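# Replace the seized roller in the roller bed

## Task

The roller bed holds four rollers and exactly one of them is seized: pushing across its top as if to spin it only makes it rock slightly instead of turning. Each roller sits on a spring-loaded hexagonal axle, and you remove a roller by sliding the axle toward one bracket until its opposite end leaves its hole. Move the seized roller into the scrap tray. Then install a good roller in the slot it vacated, with the axle centred the same way as the other rollers and both ends seated in their holes. Every good roller that started in the bed must still be in the bed at the end. Anything that stays in place only because the robot is holding it does not count.

## Robot and tools

Robot: two arms, left_arm and right_arm, each with a parallel two-finger gripper. The left arm's base sits at (-0.046, +0.292, 0) m and the right arm's at (+0.043, -0.319, 0) m. Both bases are turned only slightly about z.

Scene frame: the origin is on the table top, midway between the arms. +z is up, +x points out across the table, and left_arm is on the +y side. The names left and right are just labels and do not tell you which side of a picture an arm appears on.

Gripper axes: the fingers point along the gripper's +z and close along its y. The reported end_effector_position is the pinch point between the pads, about 1 cm back from the fingertips. Printed positions can be somewhat off, more so when an arm is stretched far.

The row format is shared by execute_actions and move. A row always has 14 numbers, each in [-1, 1], and it covers both arms even when only one moves. The order is dx, dy, dz, rx, ry, rz, opening for left_arm, then the same seven for right_arm. The first six numbers of each arm are an offset in that gripper's own axes, not a pose. The offset is measured from the gripper's pose at the start of the action, or from the last reported pose for the first action of a call or for a move. The scale is 1.0 = 0.6 m for translation and 1.0 = 180 degrees for rotation. rx, ry and rz together form one rotation vector. Opening is absolute: +1 is fully open (0.094 m) and -1 is closed. To keep an arm still, send it zeros, or in a reply's first call send the offset back to where it should be. Always give each gripper the opening it should have.

execute_actions(actions): a list of actions. Each action is a table of up to 15 rows, and each row lasts one control step of 1/30 s. If a table has fewer than 15 rows, its last row repeats until 15 steps have run. Every row is measured from the action's start pose, not from the row before it. An empty list only returns the current state and images.

move(target, speed, blocking): target is one 14-number row as above. Each gripper travels in a straight line toward its target, and both arms finish together in 0.5 to 10 s. After 10 s the move stops even if the targets are not reached. speed is the top path speed in m/s, from 0.002 to 0.5, default 0.25. Rotation is capped at twice that figure in rad/s. Paths ignore obstacles and the other arm. Grippers can lag behind, drift off the path or overshoot the speed, above all with a nearly straight arm. Faster moves, and targets set deeper past a contact, make harder impacts and pushes. The opening is sent when the move begins. With blocking=false you get a result after 0.5 s while the arm keeps going. Until a result shows the move has ended, use wait or stop before sending more rows or moves. The move's extra line reports how it ended (done, off_target, moving, held, fault) and the limits that acted, and the result gives each gripper's distance to its target. If only one arm is named, the other one finished at rest. Here, held means a check blocked an arm's last step. limits=held means some steps were blocked and the arm may then surge faster than speed. limits=paced means the target was clipped.

wait(seconds, 0 to 10): the arms keep their last command while time passes. A running move continues, and the wait returns early if the move ends. stop(): brakes a running move. It needs braking room, and the fingers keep moving. zoom_image(camera, region=[x0,y0,x1,y1]): an enlarged crop of the latest image, at most 504x504 px, with the origin at the top-left. The cameras are cam_high, cam_low, cam_left_wrist and cam_right_wrist, each 504x504. read_manual(section) only returns licence texts. finished_scene(scene) ends the current scene for good, so call it only once the result is stable without the robot holding anything.

Controller behaviour: at each step the commanded pose is clipped to within 70 mm and 16 degrees of the measured pose, so large offsets take several actions. After an action the arm continues only up to its last clipped pose. Position wins over orientation when both cannot be met. Joint friction can leave the gripper up to about 31 mm short, and smaller commands may not move it at all. The Hand target lines show where each arm is currently being driven. HELD in the step readings marks steps that were held back. A pose unreachable line means the clearance check changed or blocked that arm's command. Joint ranges in rad: waist -2.618 to 3.054, shoulder 0 to 3.142, elbow 0 to 3.142, wrist pitch -1.571 to 1.571, wrist yaw -1.571 to 1.571, wrist roll -2.094 to 2.094.

Gripping: grip_measured is the finger opening on the command scale, and the last Joint positions value is that opening in metres. Readings may be off by about 1 mm. To hold something, command an opening below grip_measured: about 0.03 below gives a firm grip, less gives a lighter one. Pad force is limited to roughly 50 to 62 N. Parts thinner than about 2 mm get less force, and first contact can spike.

Hazards: never knock or place anything off the table. Do not let the arms collide or push on each other. Avoid drops, slips, slams and heavy pushing. A blocked arm keeps pressing until you give it a new command. Holding loads heats the motors. MOTOR HOT appears from 75 °C. At 90 °C that arm is stopped for 10 s, and at 100 °C it goes limp and falls. These stops show up as OVER-TEMPERATURE FAULT lines. Random brief tugs may hit a held part or a loose object. The simulation keeps running while you compose a reply, and during that time the arms hold their last command.

Each tool is called after "Emit:" as name(argument=value, ...) on one line, values as JSON.

## Session

Emit:
execute_actions(actions=[])

Scene clock: 0.00 s.
left_arm: end_effector_position=(+0.2381, +0.4834, +0.2330) grip_measured=+1.000 end_effector_quat_wxyz=(+0.238, -0.526, +0.743, +0.339) | right_arm: end_effector_position=(+0.1077, +0.2027, +0.3218) grip_measured=+1.000 end_effector_quat_wxyz=(+0.108, -0.539, +0.664, +0.507)
Joint positions: left_arm=[ 0.329  1.592  1.513 -1.26  -0.829 -0.918  0.094] | right_arm=[ 1.252  1.93   2.036 -0.753 -0.695  0.228  0.094]
Joint velocities: left_arm=[-0.007 -0.002 -0.007  0.037 -0.007 -0.007  0.   ] | right_arm=[ 0.007 -0.032 -0.007 -0.007 -0.022 -0.022  0.   ]
Motor temperatures (°C, as the motors report them): left_arm=[17 20 17 18 20 18] | right_arm=[20 18 19 18 19 19]
Hand target (left_arm): +0.238, +0.483, +0.233; +0.238, -0.526, +0.743, +0.339
Hand target (right_arm): +0.108, +0.203, +0.322; +0.108, -0.539, +0.664, +0.507

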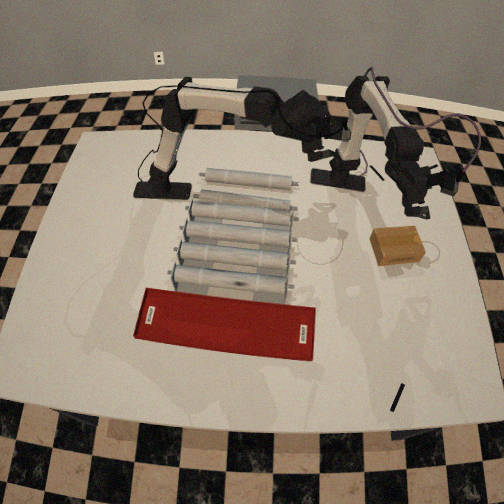

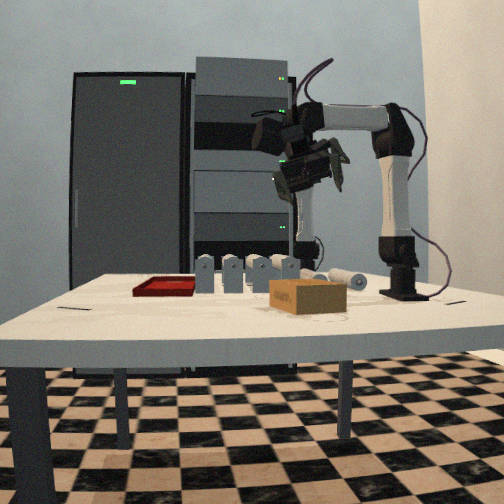

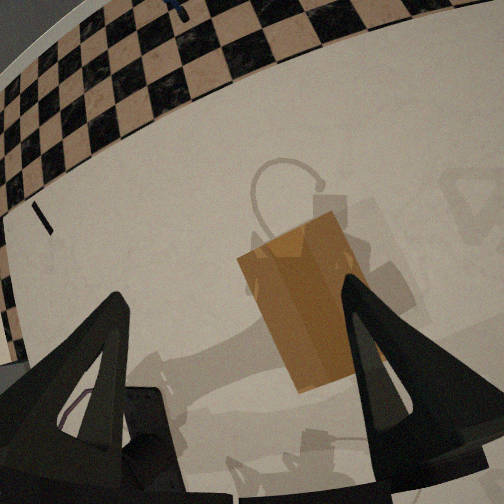

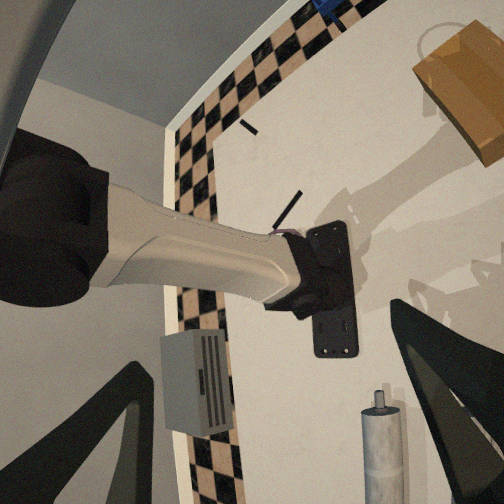

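Emit:
move(target=[0,0,0,0.048,0.269,-0.101,1,0,0,0,0.189,0.291,-0.059,-1])

Scene clock: 9.83 s.
left_arm: end_effector_position=(+0.2399, +0.4840, +0.2368) grip_measured=+1.000 end_effector_quat_wxyz=(-0.106, +0.700, -0.707, +0.013) | right_arm: end_effector_position=(+0.1101, +0.2076, +0.3205) grip_measured=-0.980 end_effector_quat_wxyz=(-0.278, +0.640, -0.674, -0.243)
Joint positions: left_arm=[ 0.698  1.732  1.912 -1.538 -0.016 -0.978  0.094] | right_arm=[ 1.45   2.265  2.835 -1.385 -0.03  -0.074  0.001]
Joint velocities: left_arm=[-0.037 -0.022  0.007  0.037 -0.022  0.037  0.   ] | right_arm=[ 0.012  0.002  0.002 -0.125 -0.007 -0.037 -0.001]
Motor temperatures (°C, as the motors report them): left_arm=[17 21 19 18 20 18] | right_arm=[20 23 21 21 19 19]
Hand target (left_arm): +0.238, +0.485, +0.233; -0.093, +0.703, -0.705, +0.017
Hand target (right_arm): +0.107, +0.204, +0.321; -0.279, +0.645, -0.671, -0.237
Off the commanded pose (left_arm): 0.004 m, 12 deg.
Off the commanded pose (right_arm): 0.006 m, 43 deg; orientation clipped at the last step of the last action.
elbow stopped short (right arm): the move would have taken joint 3 (elbow) straighter than the controller allows; a more bent joint 3 avoids this.
joint sent to its limit (left arm) — the command would take joint 4 (wrist pitch) past its lower limit, so that joint was sent only as far as its limit.
move: off_target (left_arm, right_arm); limits=paced

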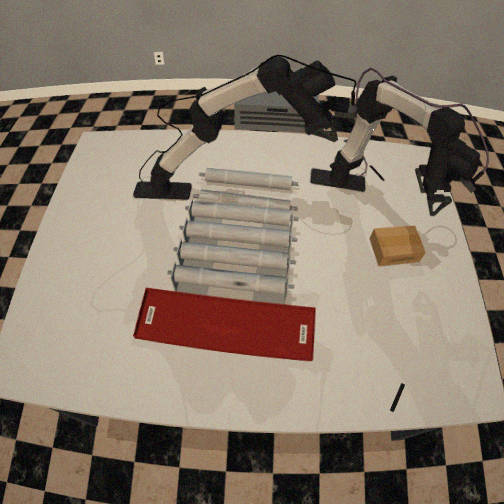

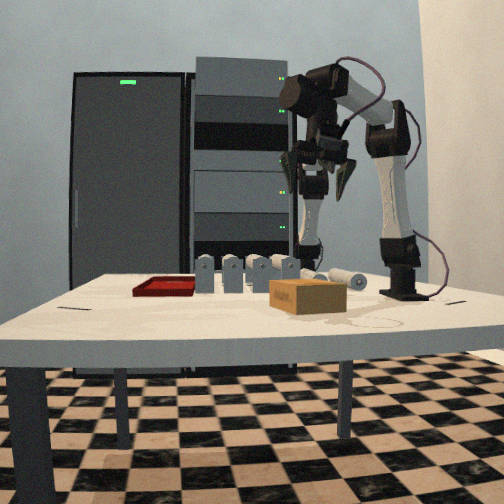

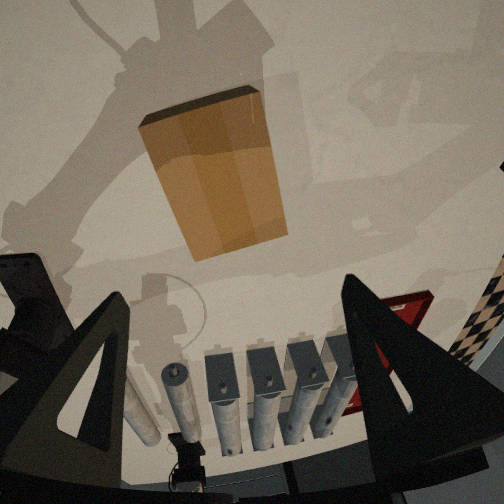

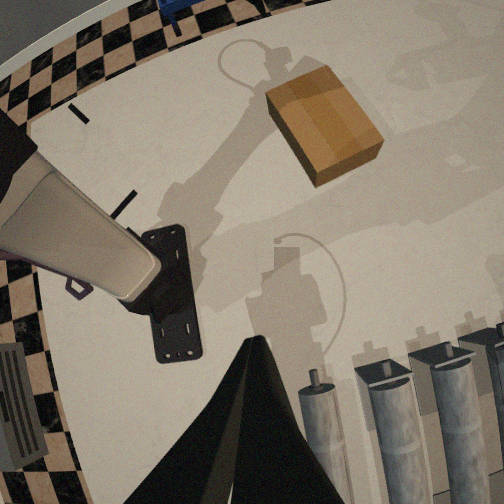

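Emit:
move(target=[0,0,0,0,0,0,1,0.448,-0.172,-0.142,0,0.24,0,-1])

Scene clock: 17.70 s.
left_arm: end_effector_position=(+0.2399, +0.4840, +0.2368) grip_measured=+1.000 end_effector_quat_wxyz=(-0.106, +0.700, -0.707, +0.013) | right_arm: end_effector_position=(+0.2067, -0.0441, +0.2055) grip_measured=-0.980 end_effector_quat_wxyz=(-0.045, +0.677, -0.735, -0.003)
Joint positions: left_arm=[ 0.698  1.732  1.912 -1.538 -0.016 -0.978  0.094] | right_arm=[ 1.061  1.716  1.781 -1.547  0.022 -0.445  0.001]
Joint velocities: left_arm=[ 0.032  0.007 -0.002  0.022 -0.007 -0.007  0.   ] | right_arm=[-0.017  0.007  0.002  0.022  0.11   0.037 -0.   ]
Motor temperatures (°C, as the motors report them): left_arm=[17 23 20 18 20 18] | right_arm=[20 26 22 22 19 19]
Hand target (left_arm): +0.240, +0.484, +0.237; -0.106, +0.700, -0.707, +0.013
Hand target (right_arm): +0.204, -0.053, +0.202; -0.033, +0.679, -0.733, +0.005
Off the commanded pose (left_arm): 0.000 m, 0 deg.
Off the commanded pose (right_arm): 0.011 m, 4 deg.
joint sent to its limit (right arm) — the command would take joint 4 (wrist pitch) past its lower limit, so that joint was sent only as far as its limit.
move: off_target (right_arm)

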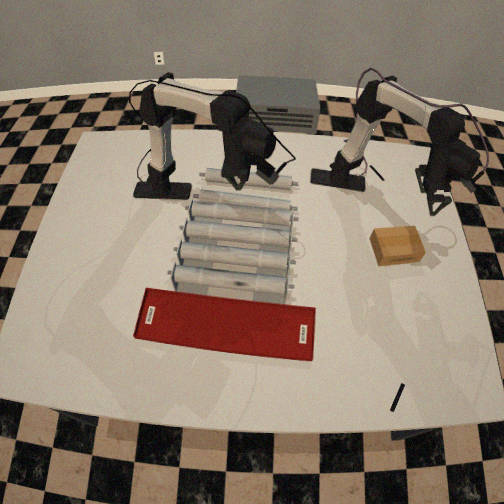

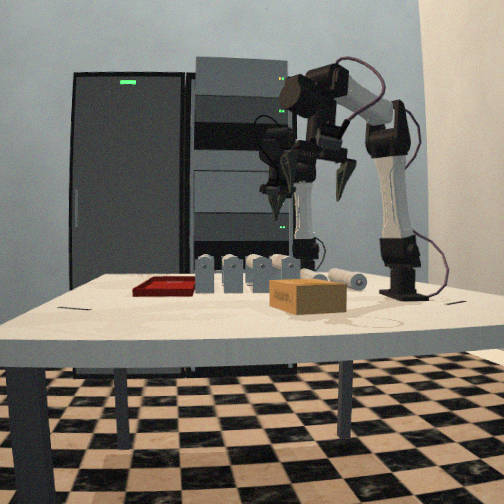

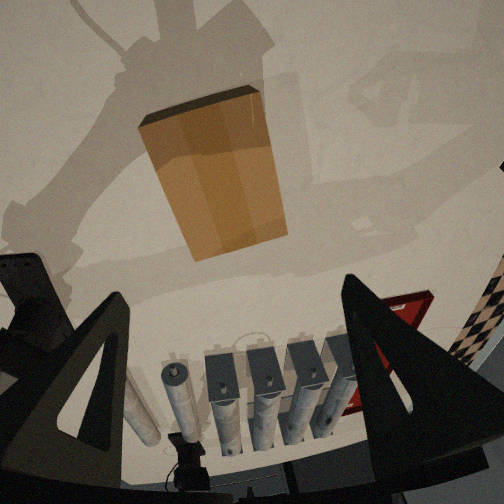

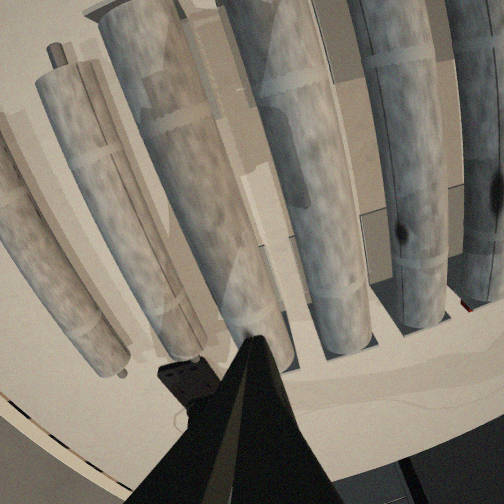

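Emit:
move(target=[0,0,0,0,0,0,1,0,0.06,0.14,0,0,0,-1], speed=0.08)

Scene clock: 22.80 s.
left_arm: end_effector_position=(+0.2399, +0.4840, +0.2368) grip_measured=+1.000 end_effector_quat_wxyz=(-0.106, +0.700, -0.707, +0.013) | right_arm: end_effector_position=(+0.1787, -0.0363, +0.1215) grip_measured=-0.980 end_effector_quat_wxyz=(-0.041, +0.677, -0.735, -0.003)
Joint positions: left_arm=[ 0.698  1.732  1.912 -1.538 -0.016 -0.978  0.094] | right_arm=[ 1.152  1.658  1.378 -1.213  0.025 -0.354  0.001]
Joint velocities: left_arm=[ 0.012 -0.007 -0.002  0.081 -0.007 -0.051  0.   ] | right_arm=[-0.002 -0.007  0.022 -0.066  0.022  0.022 -0.   ]
Motor temperatures (°C, as the motors report them): left_arm=[17 23 21 18 20 18] | right_arm=[20 27 22 21 19 19]
Hand target (left_arm): +0.240, +0.484, +0.237; -0.106, +0.700, -0.707, +0.013
Hand target (right_arm): +0.177, -0.038, +0.119; -0.045, +0.677, -0.735, -0.002
Off the commanded pose (left_arm): 0.000 m, 0 deg.
Off the commanded pose (right_arm): 0.003 m, 1 deg.
move: done

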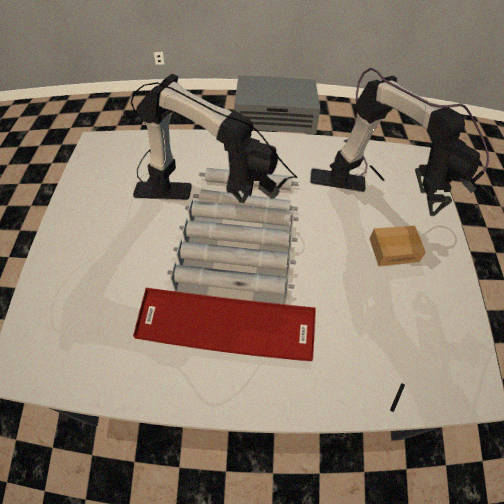

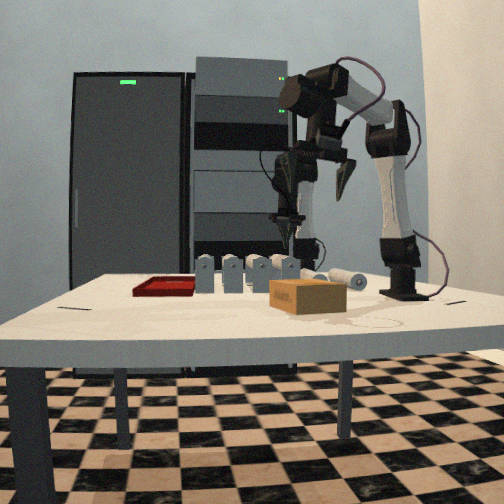

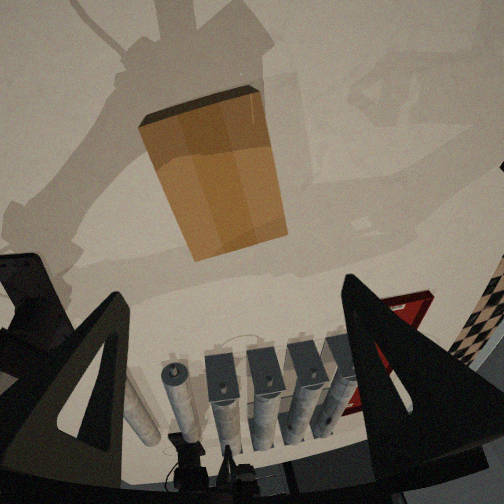

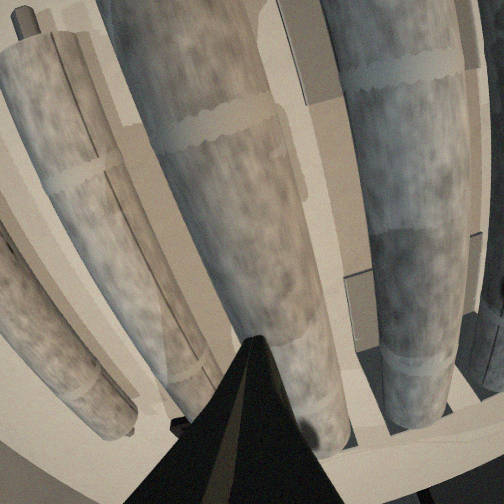

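Lower until contact.

Emit:
move(target=[0,0,0,0,0,0,1,0,0,0.05,0,0,0,-1], speed=0.03)

Emit:
move(target=[0,0,0,0,0,0,1,0,-0.04,0.01,0,0,0,-1], speed=0.03)

Scene clock: 26.67 s.
left_arm: end_effector_position=(+0.2399, +0.4840, +0.2368) grip_measured=+1.000 end_effector_quat_wxyz=(-0.106, +0.700, -0.707, +0.013) | right_arm: end_effector_position=(+0.1808, -0.0319, +0.1037) grip_measured=-0.980 end_effector_quat_wxyz=(-0.053, +0.677, -0.734, -0.008)
Joint positions: left_arm=[ 0.698  1.732  1.912 -1.538 -0.016 -0.978  0.094] | right_arm=[ 1.152  1.658  1.305 -1.114  0.025 -0.354  0.001]
Joint velocities: left_arm=[-0.002  0.017 -0.007 -0.081 -0.007 -0.007  0.   ] | right_arm=[-0.017 -0.017  0.002 -0.066 -0.051 -0.022 -0.   ]
Motor temperatures (°C, as the motors report them): left_arm=[17 24 21 18 20 18] | right_arm=[20 27 22 21 19 19]
Hand target (left_arm): +0.240, +0.484, +0.237; -0.106, +0.700, -0.707, +0.013
Hand target (right_arm): +0.180, -0.035, +0.092; -0.041, +0.677, -0.735, -0.004
Off the commanded pose (left_arm): 0.000 m, 0 deg.
Off the commanded pose (right_arm): 0.012 m, 1 deg.
move: off_target (right_arm)

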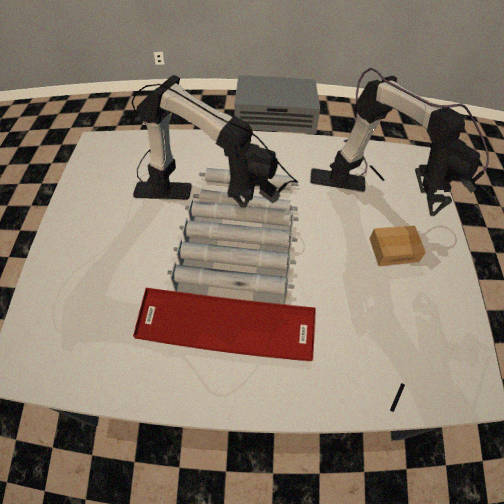

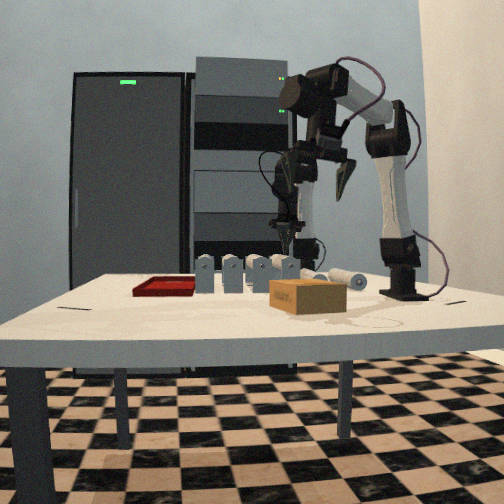

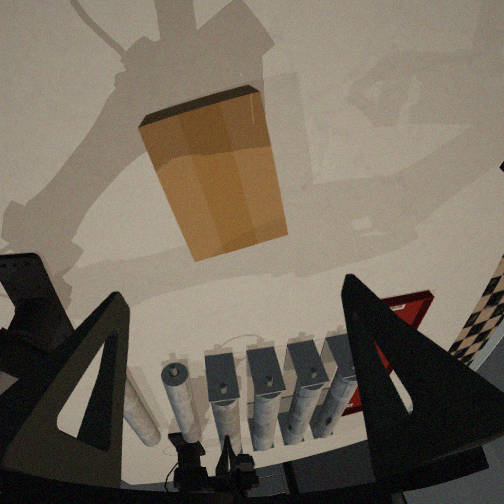

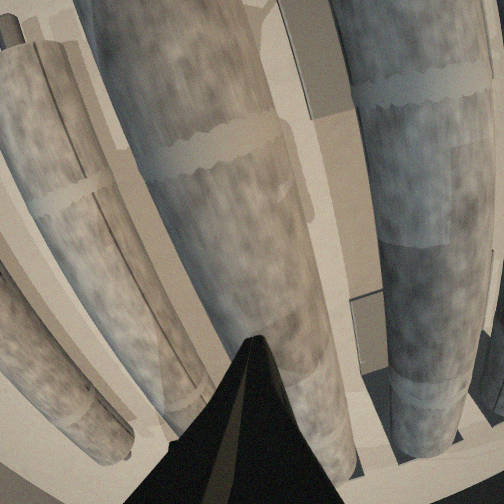

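Scene clock: 27.77 s.
left_arm: end_effector_position=(+0.2399, +0.4840, +0.2368) grip_measured=+1.000 end_effector_quat_wxyz=(-0.106, +0.700, -0.707, +0.013) | right_arm: end_effector_position=(+0.1991, -0.0383, +0.1017) grip_measured=-0.980 end_effector_quat_wxyz=(-0.049, +0.676, -0.735, -0.010)
Joint positions: left_arm=[ 0.698  1.732  1.912 -1.538 -0.016 -0.978  0.094] | right_arm=[ 1.086  1.673  1.314 -1.113  0.013 -0.418  0.001]
Joint velocities: left_arm=[-0.002 -0.017  0.002 -0.051 -0.022 -0.037  0.   ] | right_arm=[-0.007  0.007 -0.017 -0.022  0.051 -0.037  0.   ]
Motor temperatures (°C, as the motors report them): left_arm=[17 24 21 18 20 18] | right_arm=[20 27 22 21 19 19]
Hand target (left_arm): +0.240, +0.484, +0.237; -0.106, +0.700, -0.707, +0.013
Hand target (right_arm): +0.205, -0.033, +0.100; -0.053, +0.676, -0.735, -0.009
Off the commanded pose (left_arm): 0.000 m, 0 deg.
Off the commanded pose (right_arm): 0.008 m, 0 deg.
move: done

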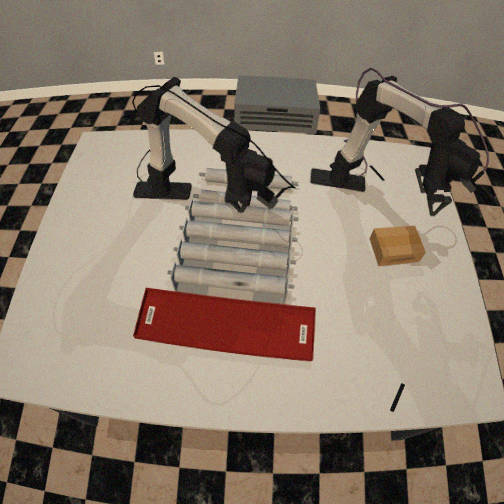

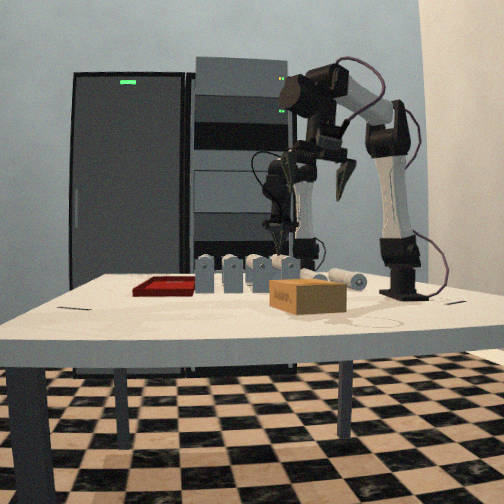

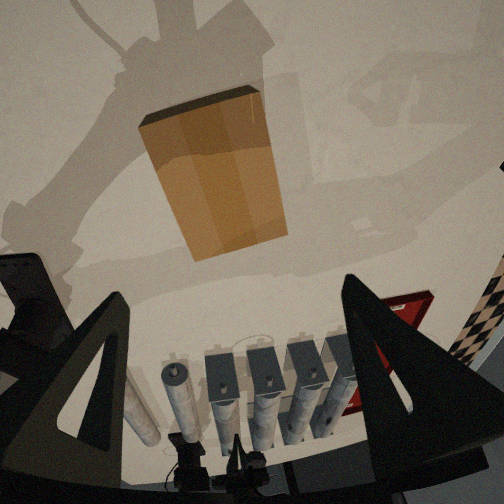

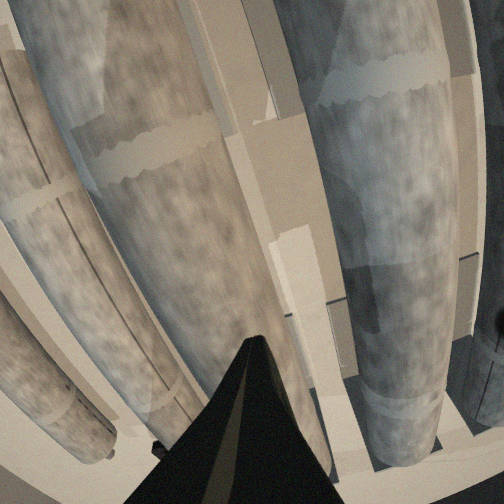

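Emit:
move(target=[0,0,0,0,0,0,1,0.03,-0.42,0.03,0,0,0,-1], speed=0.05)

Emit:
move(target=[0,0,0,0,0,0,1,0,0.4,-0.17,0,0,0,-1])

Scene clock: 35.23 s.
left_arm: end_effector_position=(+0.2399, +0.4840, +0.2368) grip_measured=+1.000 end_effector_quat_wxyz=(-0.106, +0.700, -0.707, +0.013) | right_arm: end_effector_position=(+0.4522, -0.0683, +0.1064) grip_measured=-0.980 end_effector_quat_wxyz=(-0.067, +0.675, -0.735, -0.006)
Joint positions: left_arm=[ 0.698  1.732  1.912 -1.538 -0.016 -0.978  0.094] | right_arm=[ 0.552  2.325  2.261 -1.379 -0.039 -0.947  0.001]
Joint velocities: left_arm=[-0.002  0.012  0.027  0.007  0.022 -0.051  0.   ] | right_arm=[ 0.012 -0.007  0.002 -0.022 -0.051  0.022  0.   ]
Motor temperatures (°C, as the motors report them): left_arm=[17 25 22 19 20 18] | right_arm=[20 27 23 20 19 19]
Hand target (left_arm): +0.240, +0.484, +0.237; -0.106, +0.700, -0.707, +0.013
Hand target (right_arm): +0.451, -0.071, +0.100; -0.054, +0.676, -0.735, -0.011
Off the commanded pose (left_arm): 0.000 m, 0 deg.
Off the commanded pose (right_arm): 0.014 m, 2 deg.
move: off_target (right_arm)

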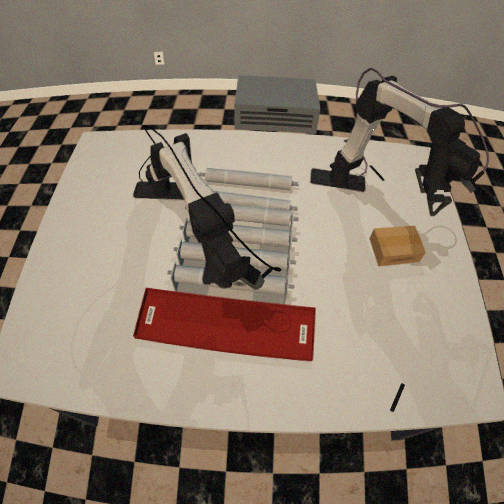

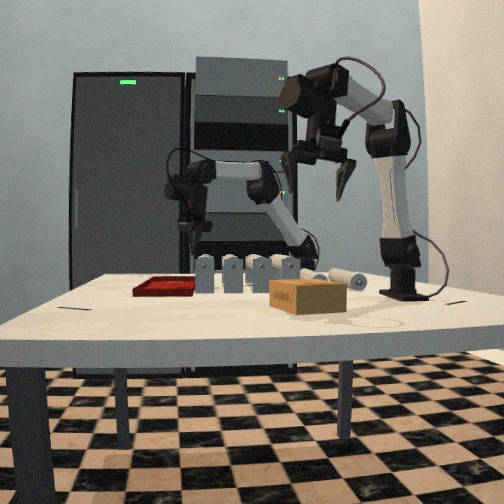

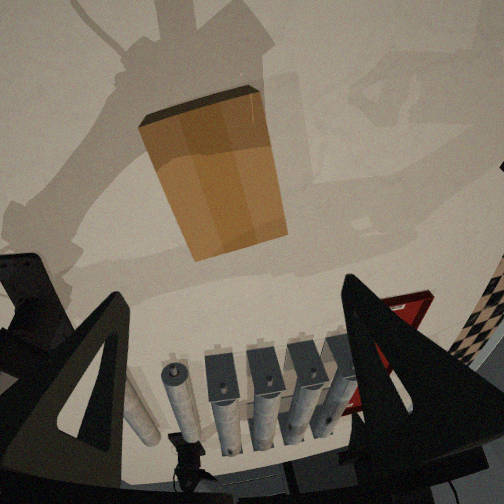

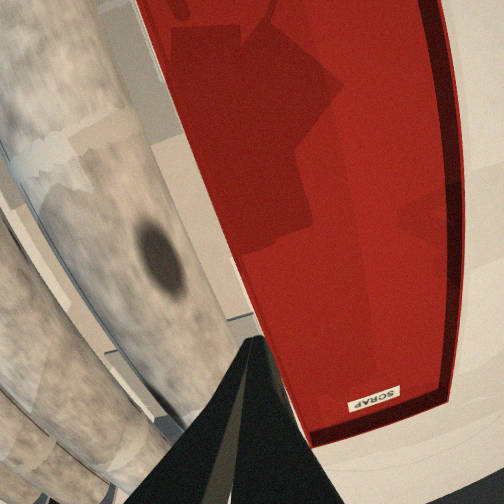

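Scene clock: 36.90 s.
left_arm: end_effector_position=(+0.2399, +0.4840, +0.2368) grip_measured=+1.000 end_effector_quat_wxyz=(-0.106, +0.700, -0.707, +0.013) | right_arm: end_effector_position=(+0.2082, -0.0509, +0.1929) grip_measured=-0.980 end_effector_quat_wxyz=(-0.084, +0.676, -0.732, -0.013)
Joint positions: left_arm=[ 0.698  1.732  1.912 -1.538 -0.016 -0.978  0.094] | right_arm=[ 1.046  1.603  1.595 -1.393  0.021 -0.464  0.001]
Joint velocities: left_arm=[-0.007 -0.027  0.002 -0.081 -0.037 -0.037  0.   ] | right_arm=[-0.022 -0.007 -0.012 -0.051  0.007 -0.022 -0.   ]
Motor temperatures (°C, as the motors report them): left_arm=[17 25 22 19 20 18] | right_arm=[20 27 23 20 19 19]
Hand target (left_arm): +0.240, +0.484, +0.237; -0.106, +0.700, -0.707, +0.013
Hand target (right_arm): +0.203, -0.060, +0.185; -0.063, +0.675, -0.735, -0.004
Off the commanded pose (left_arm): 0.000 m, 0 deg.
Off the commanded pose (right_arm): 0.008 m, 2 deg.
move: done

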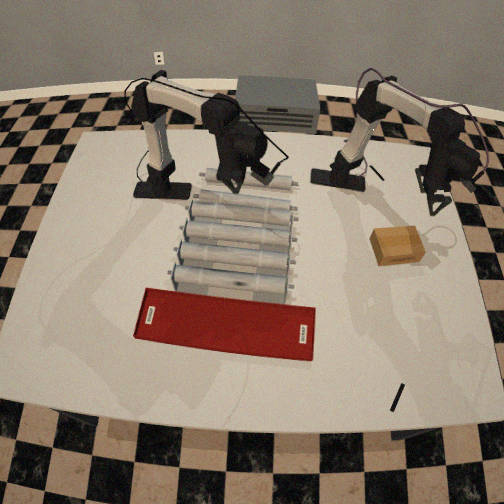

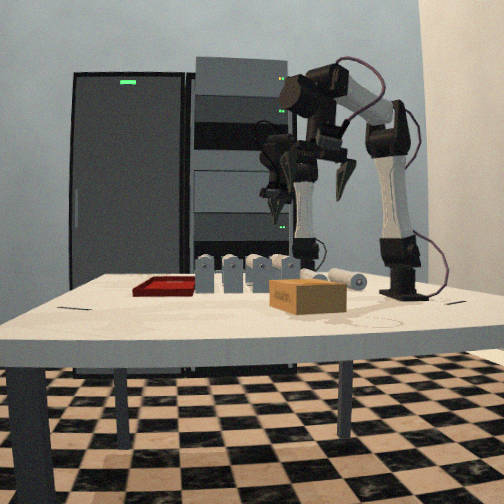

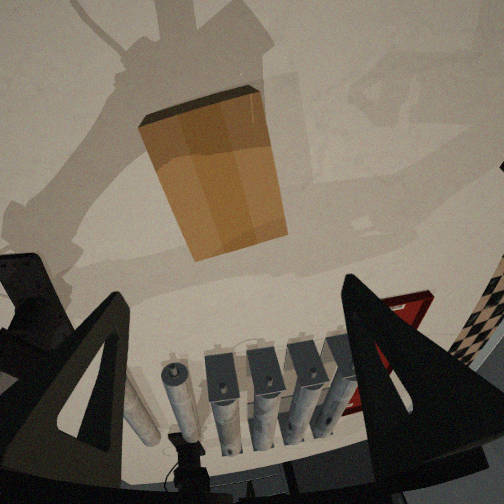

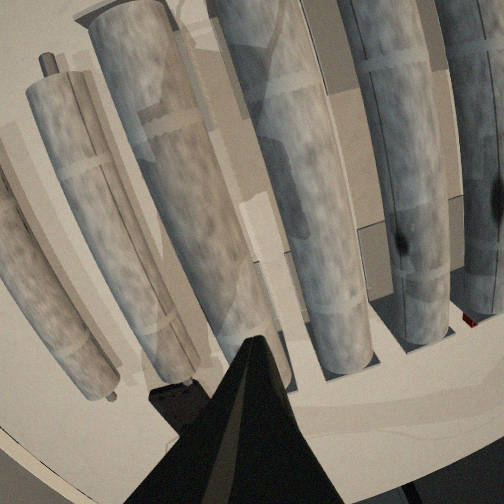

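Emit:
move(target=[0,0,0,0,0,0,1,0,-0.02,0.175,0,0,0,-1], speed=0.08)

Emit:
move(target=[0,0,0,0,0,0,1,0.03,-0.36,0.06,0,0,0,-1], speed=0.04)

Emit:
move(target=[0,0,0,0,0,0,1,0,0.35,-0.2,0,0,0,-1])

Scene clock: 42.73 s.
left_arm: end_effector_position=(+0.2399, +0.4840, +0.2368) grip_measured=+1.000 end_effector_quat_wxyz=(-0.106, +0.700, -0.707, +0.013) | right_arm: end_effector_position=(+0.2321, -0.0364, +0.1026) grip_measured=-0.980 end_effector_quat_wxyz=(-0.096, +0.676, -0.731, -0.014)
Joint positions: left_arm=[ 0.698  1.732  1.912 -1.538 -0.016 -0.978  0.094] | right_arm=[ 1.006  1.658  1.289 -1.007  0.019 -0.504  0.001]
Joint velocities: left_arm=[-0.002 -0.012 -0.002  0.022  0.007  0.066  0.   ] | right_arm=[ 0.007 -0.002 -0.012 -0.066  0.037 -0.037  0.   ]
Motor temperatures (°C, as the motors report them): left_arm=[17 26 22 19 20 18] | right_arm=[20 27 23 20 19 19]
Hand target (left_arm): +0.240, +0.484, +0.237; -0.106, +0.700, -0.707, +0.013
Hand target (right_arm): +0.232, -0.039, +0.091; -0.084, +0.676, -0.732, -0.014
Off the commanded pose (left_arm): 0.000 m, 0 deg.
Off the commanded pose (right_arm): 0.012 m, 1 deg.
move: off_target (right_arm)

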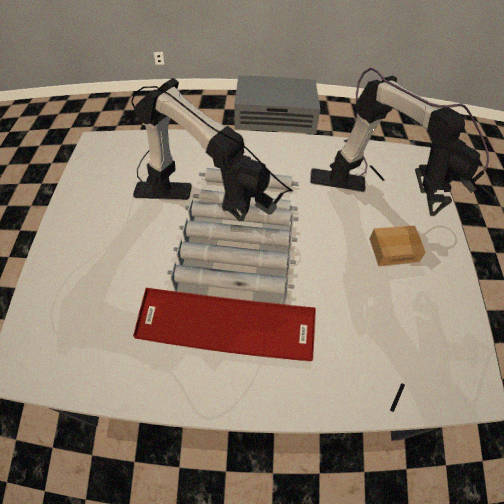

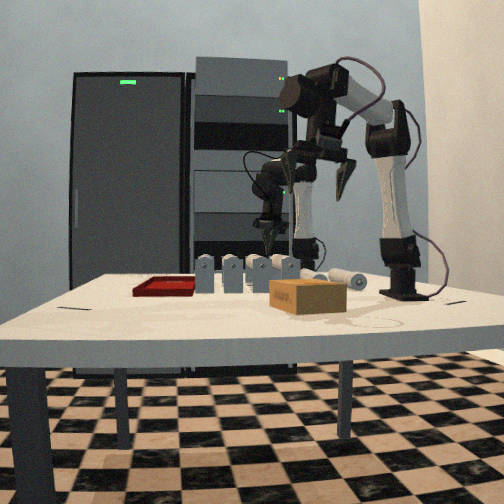

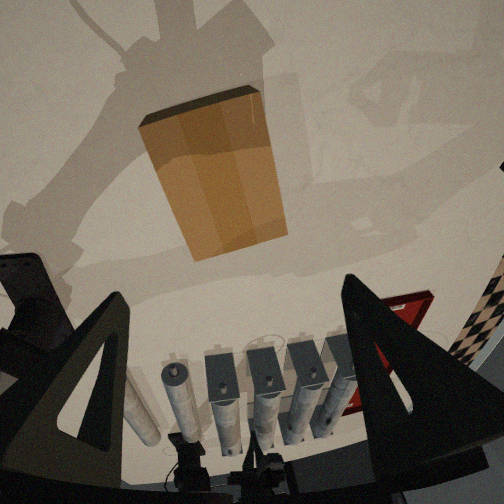

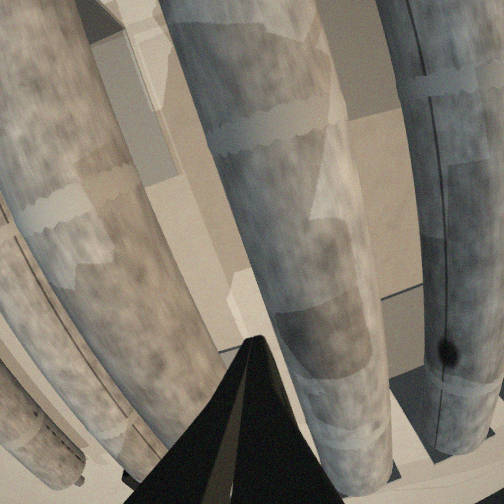

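Scene clock: 48.50 s.
left_arm: end_effector_position=(+0.2399, +0.4840, +0.2368) grip_measured=+1.000 end_effector_quat_wxyz=(-0.106, +0.700, -0.707, +0.013) | right_arm: end_effector_position=(+0.4516, -0.0607, +0.0985) grip_measured=-0.980 end_effector_quat_wxyz=(-0.114, +0.673, -0.730, -0.010)
Joint positions: left_arm=[ 0.698  1.732  1.912 -1.538 -0.016 -0.978  0.094] | right_arm=[ 0.557  2.215  2.029 -1.165 -0.065 -0.942  0.001]
Joint velocities: left_arm=[ 0.002 -0.007  0.007  0.007 -0.051 -0.022  0.   ] | right_arm=[-0.002 -0.002 -0.002 -0.007 -0.095 -0.037  0.   ]
Motor temperatures (°C, as the motors report them): left_arm=[17 26 23 19 20 18] | right_arm=[20 27 24 20 19 19]
Hand target (left_arm): +0.240, +0.484, +0.237; -0.106, +0.700, -0.707, +0.013
Hand target (right_arm): +0.451, -0.063, +0.092; -0.100, +0.675, -0.731, -0.015
Off the commanded pose (left_arm): 0.000 m, 0 deg.
Off the commanded pose (right_arm): 0.013 m, 2 deg.
move: off_target (right_arm)

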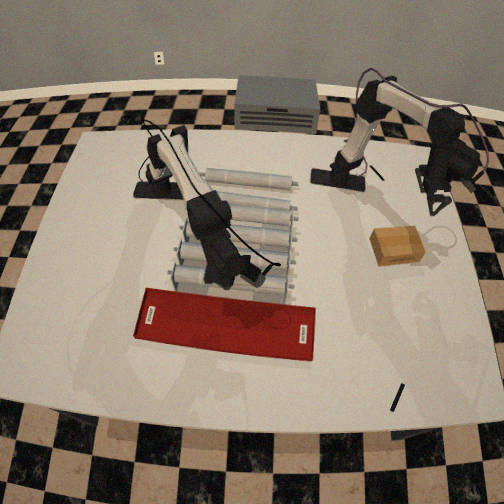

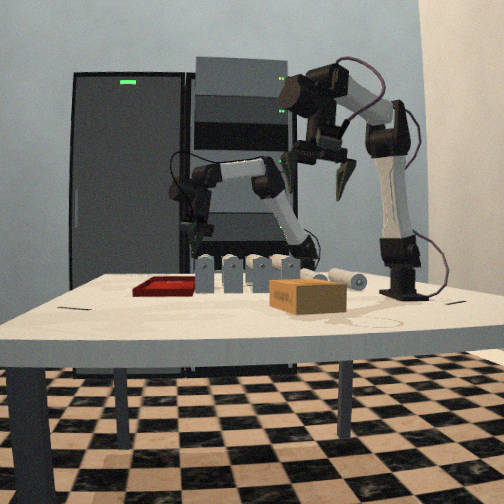

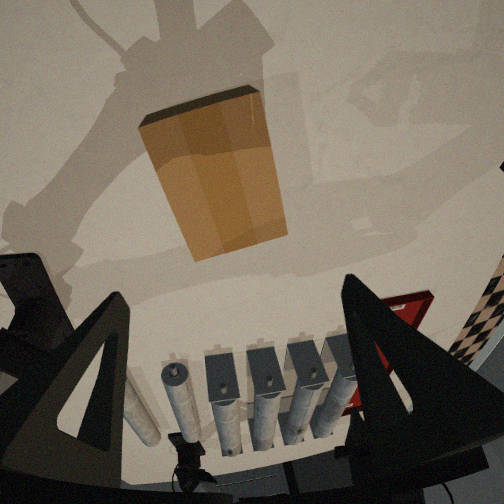

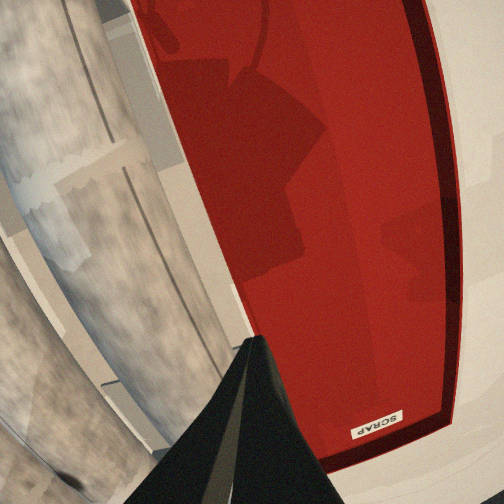

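Scene clock: 50.10 s.
left_arm: end_effector_position=(+0.2399, +0.4840, +0.2368) grip_measured=+1.000 end_effector_quat_wxyz=(-0.106, +0.700, -0.707, +0.013) | right_arm: end_effector_position=(+0.2308, -0.0545, +0.1930) grip_measured=-0.980 end_effector_quat_wxyz=(-0.134, +0.674, -0.726, -0.016)
Joint positions: left_arm=[ 0.698  1.732  1.912 -1.538 -0.016 -0.978  0.094] | right_arm=[ 0.983  1.544  1.514 -1.272  0.026 -0.533  0.001]
Joint velocities: left_arm=[ 0.002  0.007 -0.002 -0.11  -0.007  0.007  0.   ] | right_arm=[-0.017  0.007  0.017 -0.007 -0.051 -0.037 -0.   ]
Motor temperatures (°C, as the motors report them): left_arm=[17 27 23 19 20 18] | right_arm=[20 28 24 20 19 19]
Hand target (left_arm): +0.240, +0.484, +0.237; -0.106, +0.700, -0.707, +0.013
Hand target (right_arm): +0.225, -0.064, +0.183; -0.111, +0.674, -0.730, -0.009
Off the commanded pose (left_arm): 0.000 m, 0 deg.
Off the commanded pose (right_arm): 0.011 m, 2 deg.
move: off_target (right_arm)

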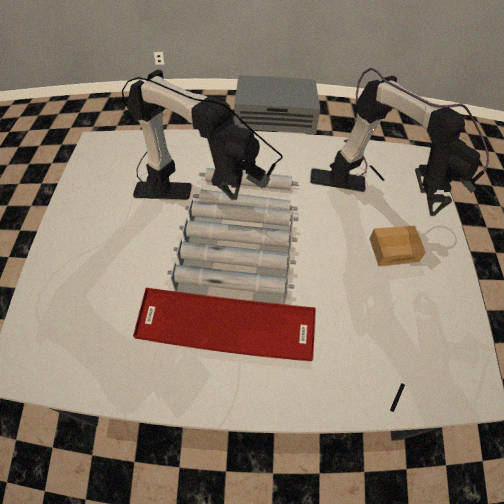

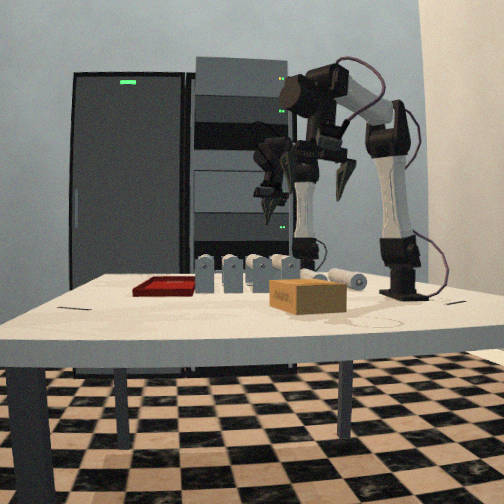

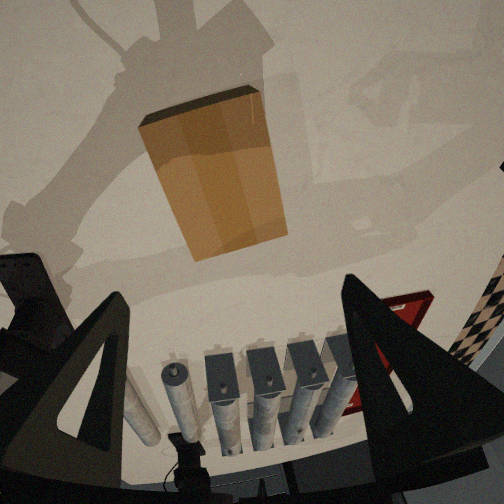

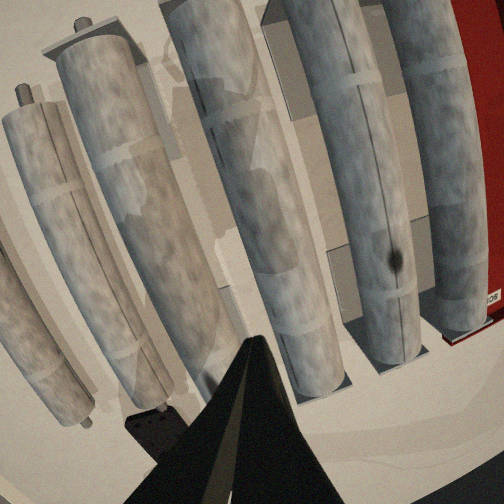

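Emit:
move(target=[0,0,0,0,0,0,1,0.03,-0.09,0.2,-0.06,0.06,0,-1], speed=0.08)

Scene clock: 55.10 s.
left_arm: end_effector_position=(+0.2399, +0.4840, +0.2368) grip_measured=+1.000 end_effector_quat_wxyz=(-0.106, +0.700, -0.707, +0.013) | right_arm: end_effector_position=(+0.2994, -0.0572, +0.0846) grip_measured=-0.980 end_effector_quat_wxyz=(+0.003, +0.680, -0.733, -0.016)
Joint positions: left_arm=[ 0.698  1.732  1.912 -1.538 -0.016 -0.978  0.094] | right_arm=[ 0.797  1.95   1.598 -1.224 -0.032 -0.714  0.001]
Joint velocities: left_arm=[-0.032  0.002 -0.002  0.022 -0.037 -0.037  0.   ] | right_arm=[-0.002 -0.012  0.012  0.007 -0.007 -0.066  0.   ]
Motor temperatures (°C, as the motors report them): left_arm=[17 27 23 19 20 18] | right_arm=[20 27 24 20 19 19]
Hand target (left_arm): +0.240, +0.484, +0.237; -0.106, +0.700, -0.707, +0.013
Hand target (right_arm): +0.305, -0.053, +0.084; -0.002, +0.680, -0.733, -0.020
Off the commanded pose (left_arm): 0.000 m, 0 deg.
Off the commanded pose (right_arm): 0.007 m, 1 deg.
move: done

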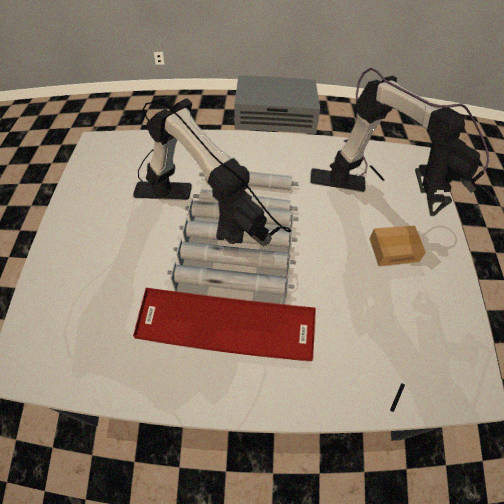

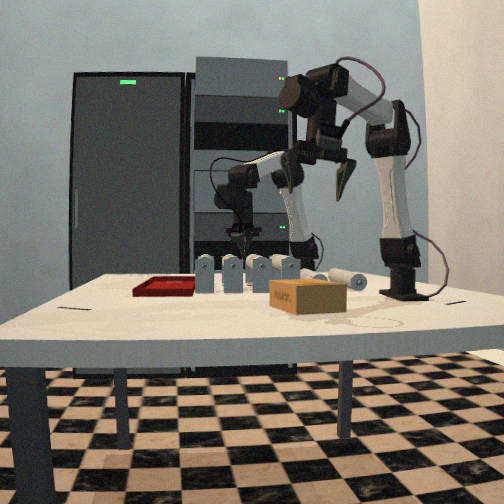

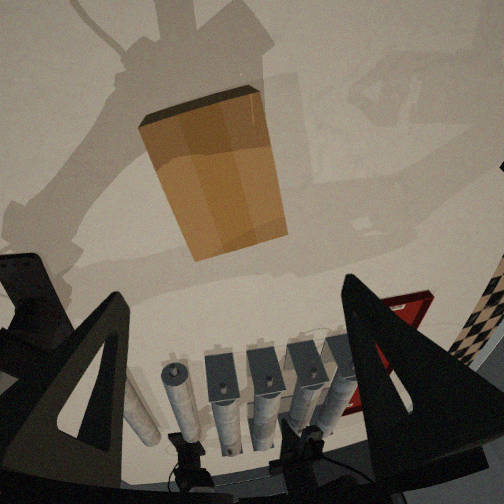

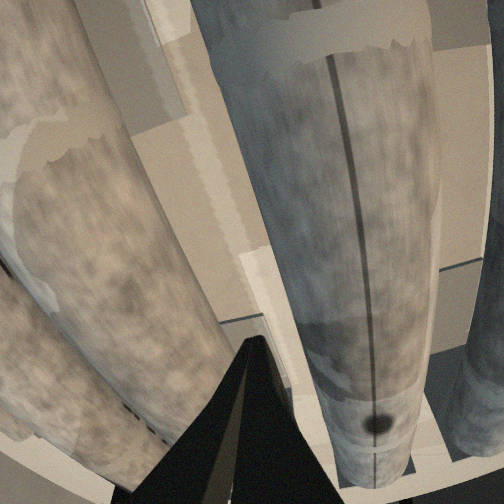

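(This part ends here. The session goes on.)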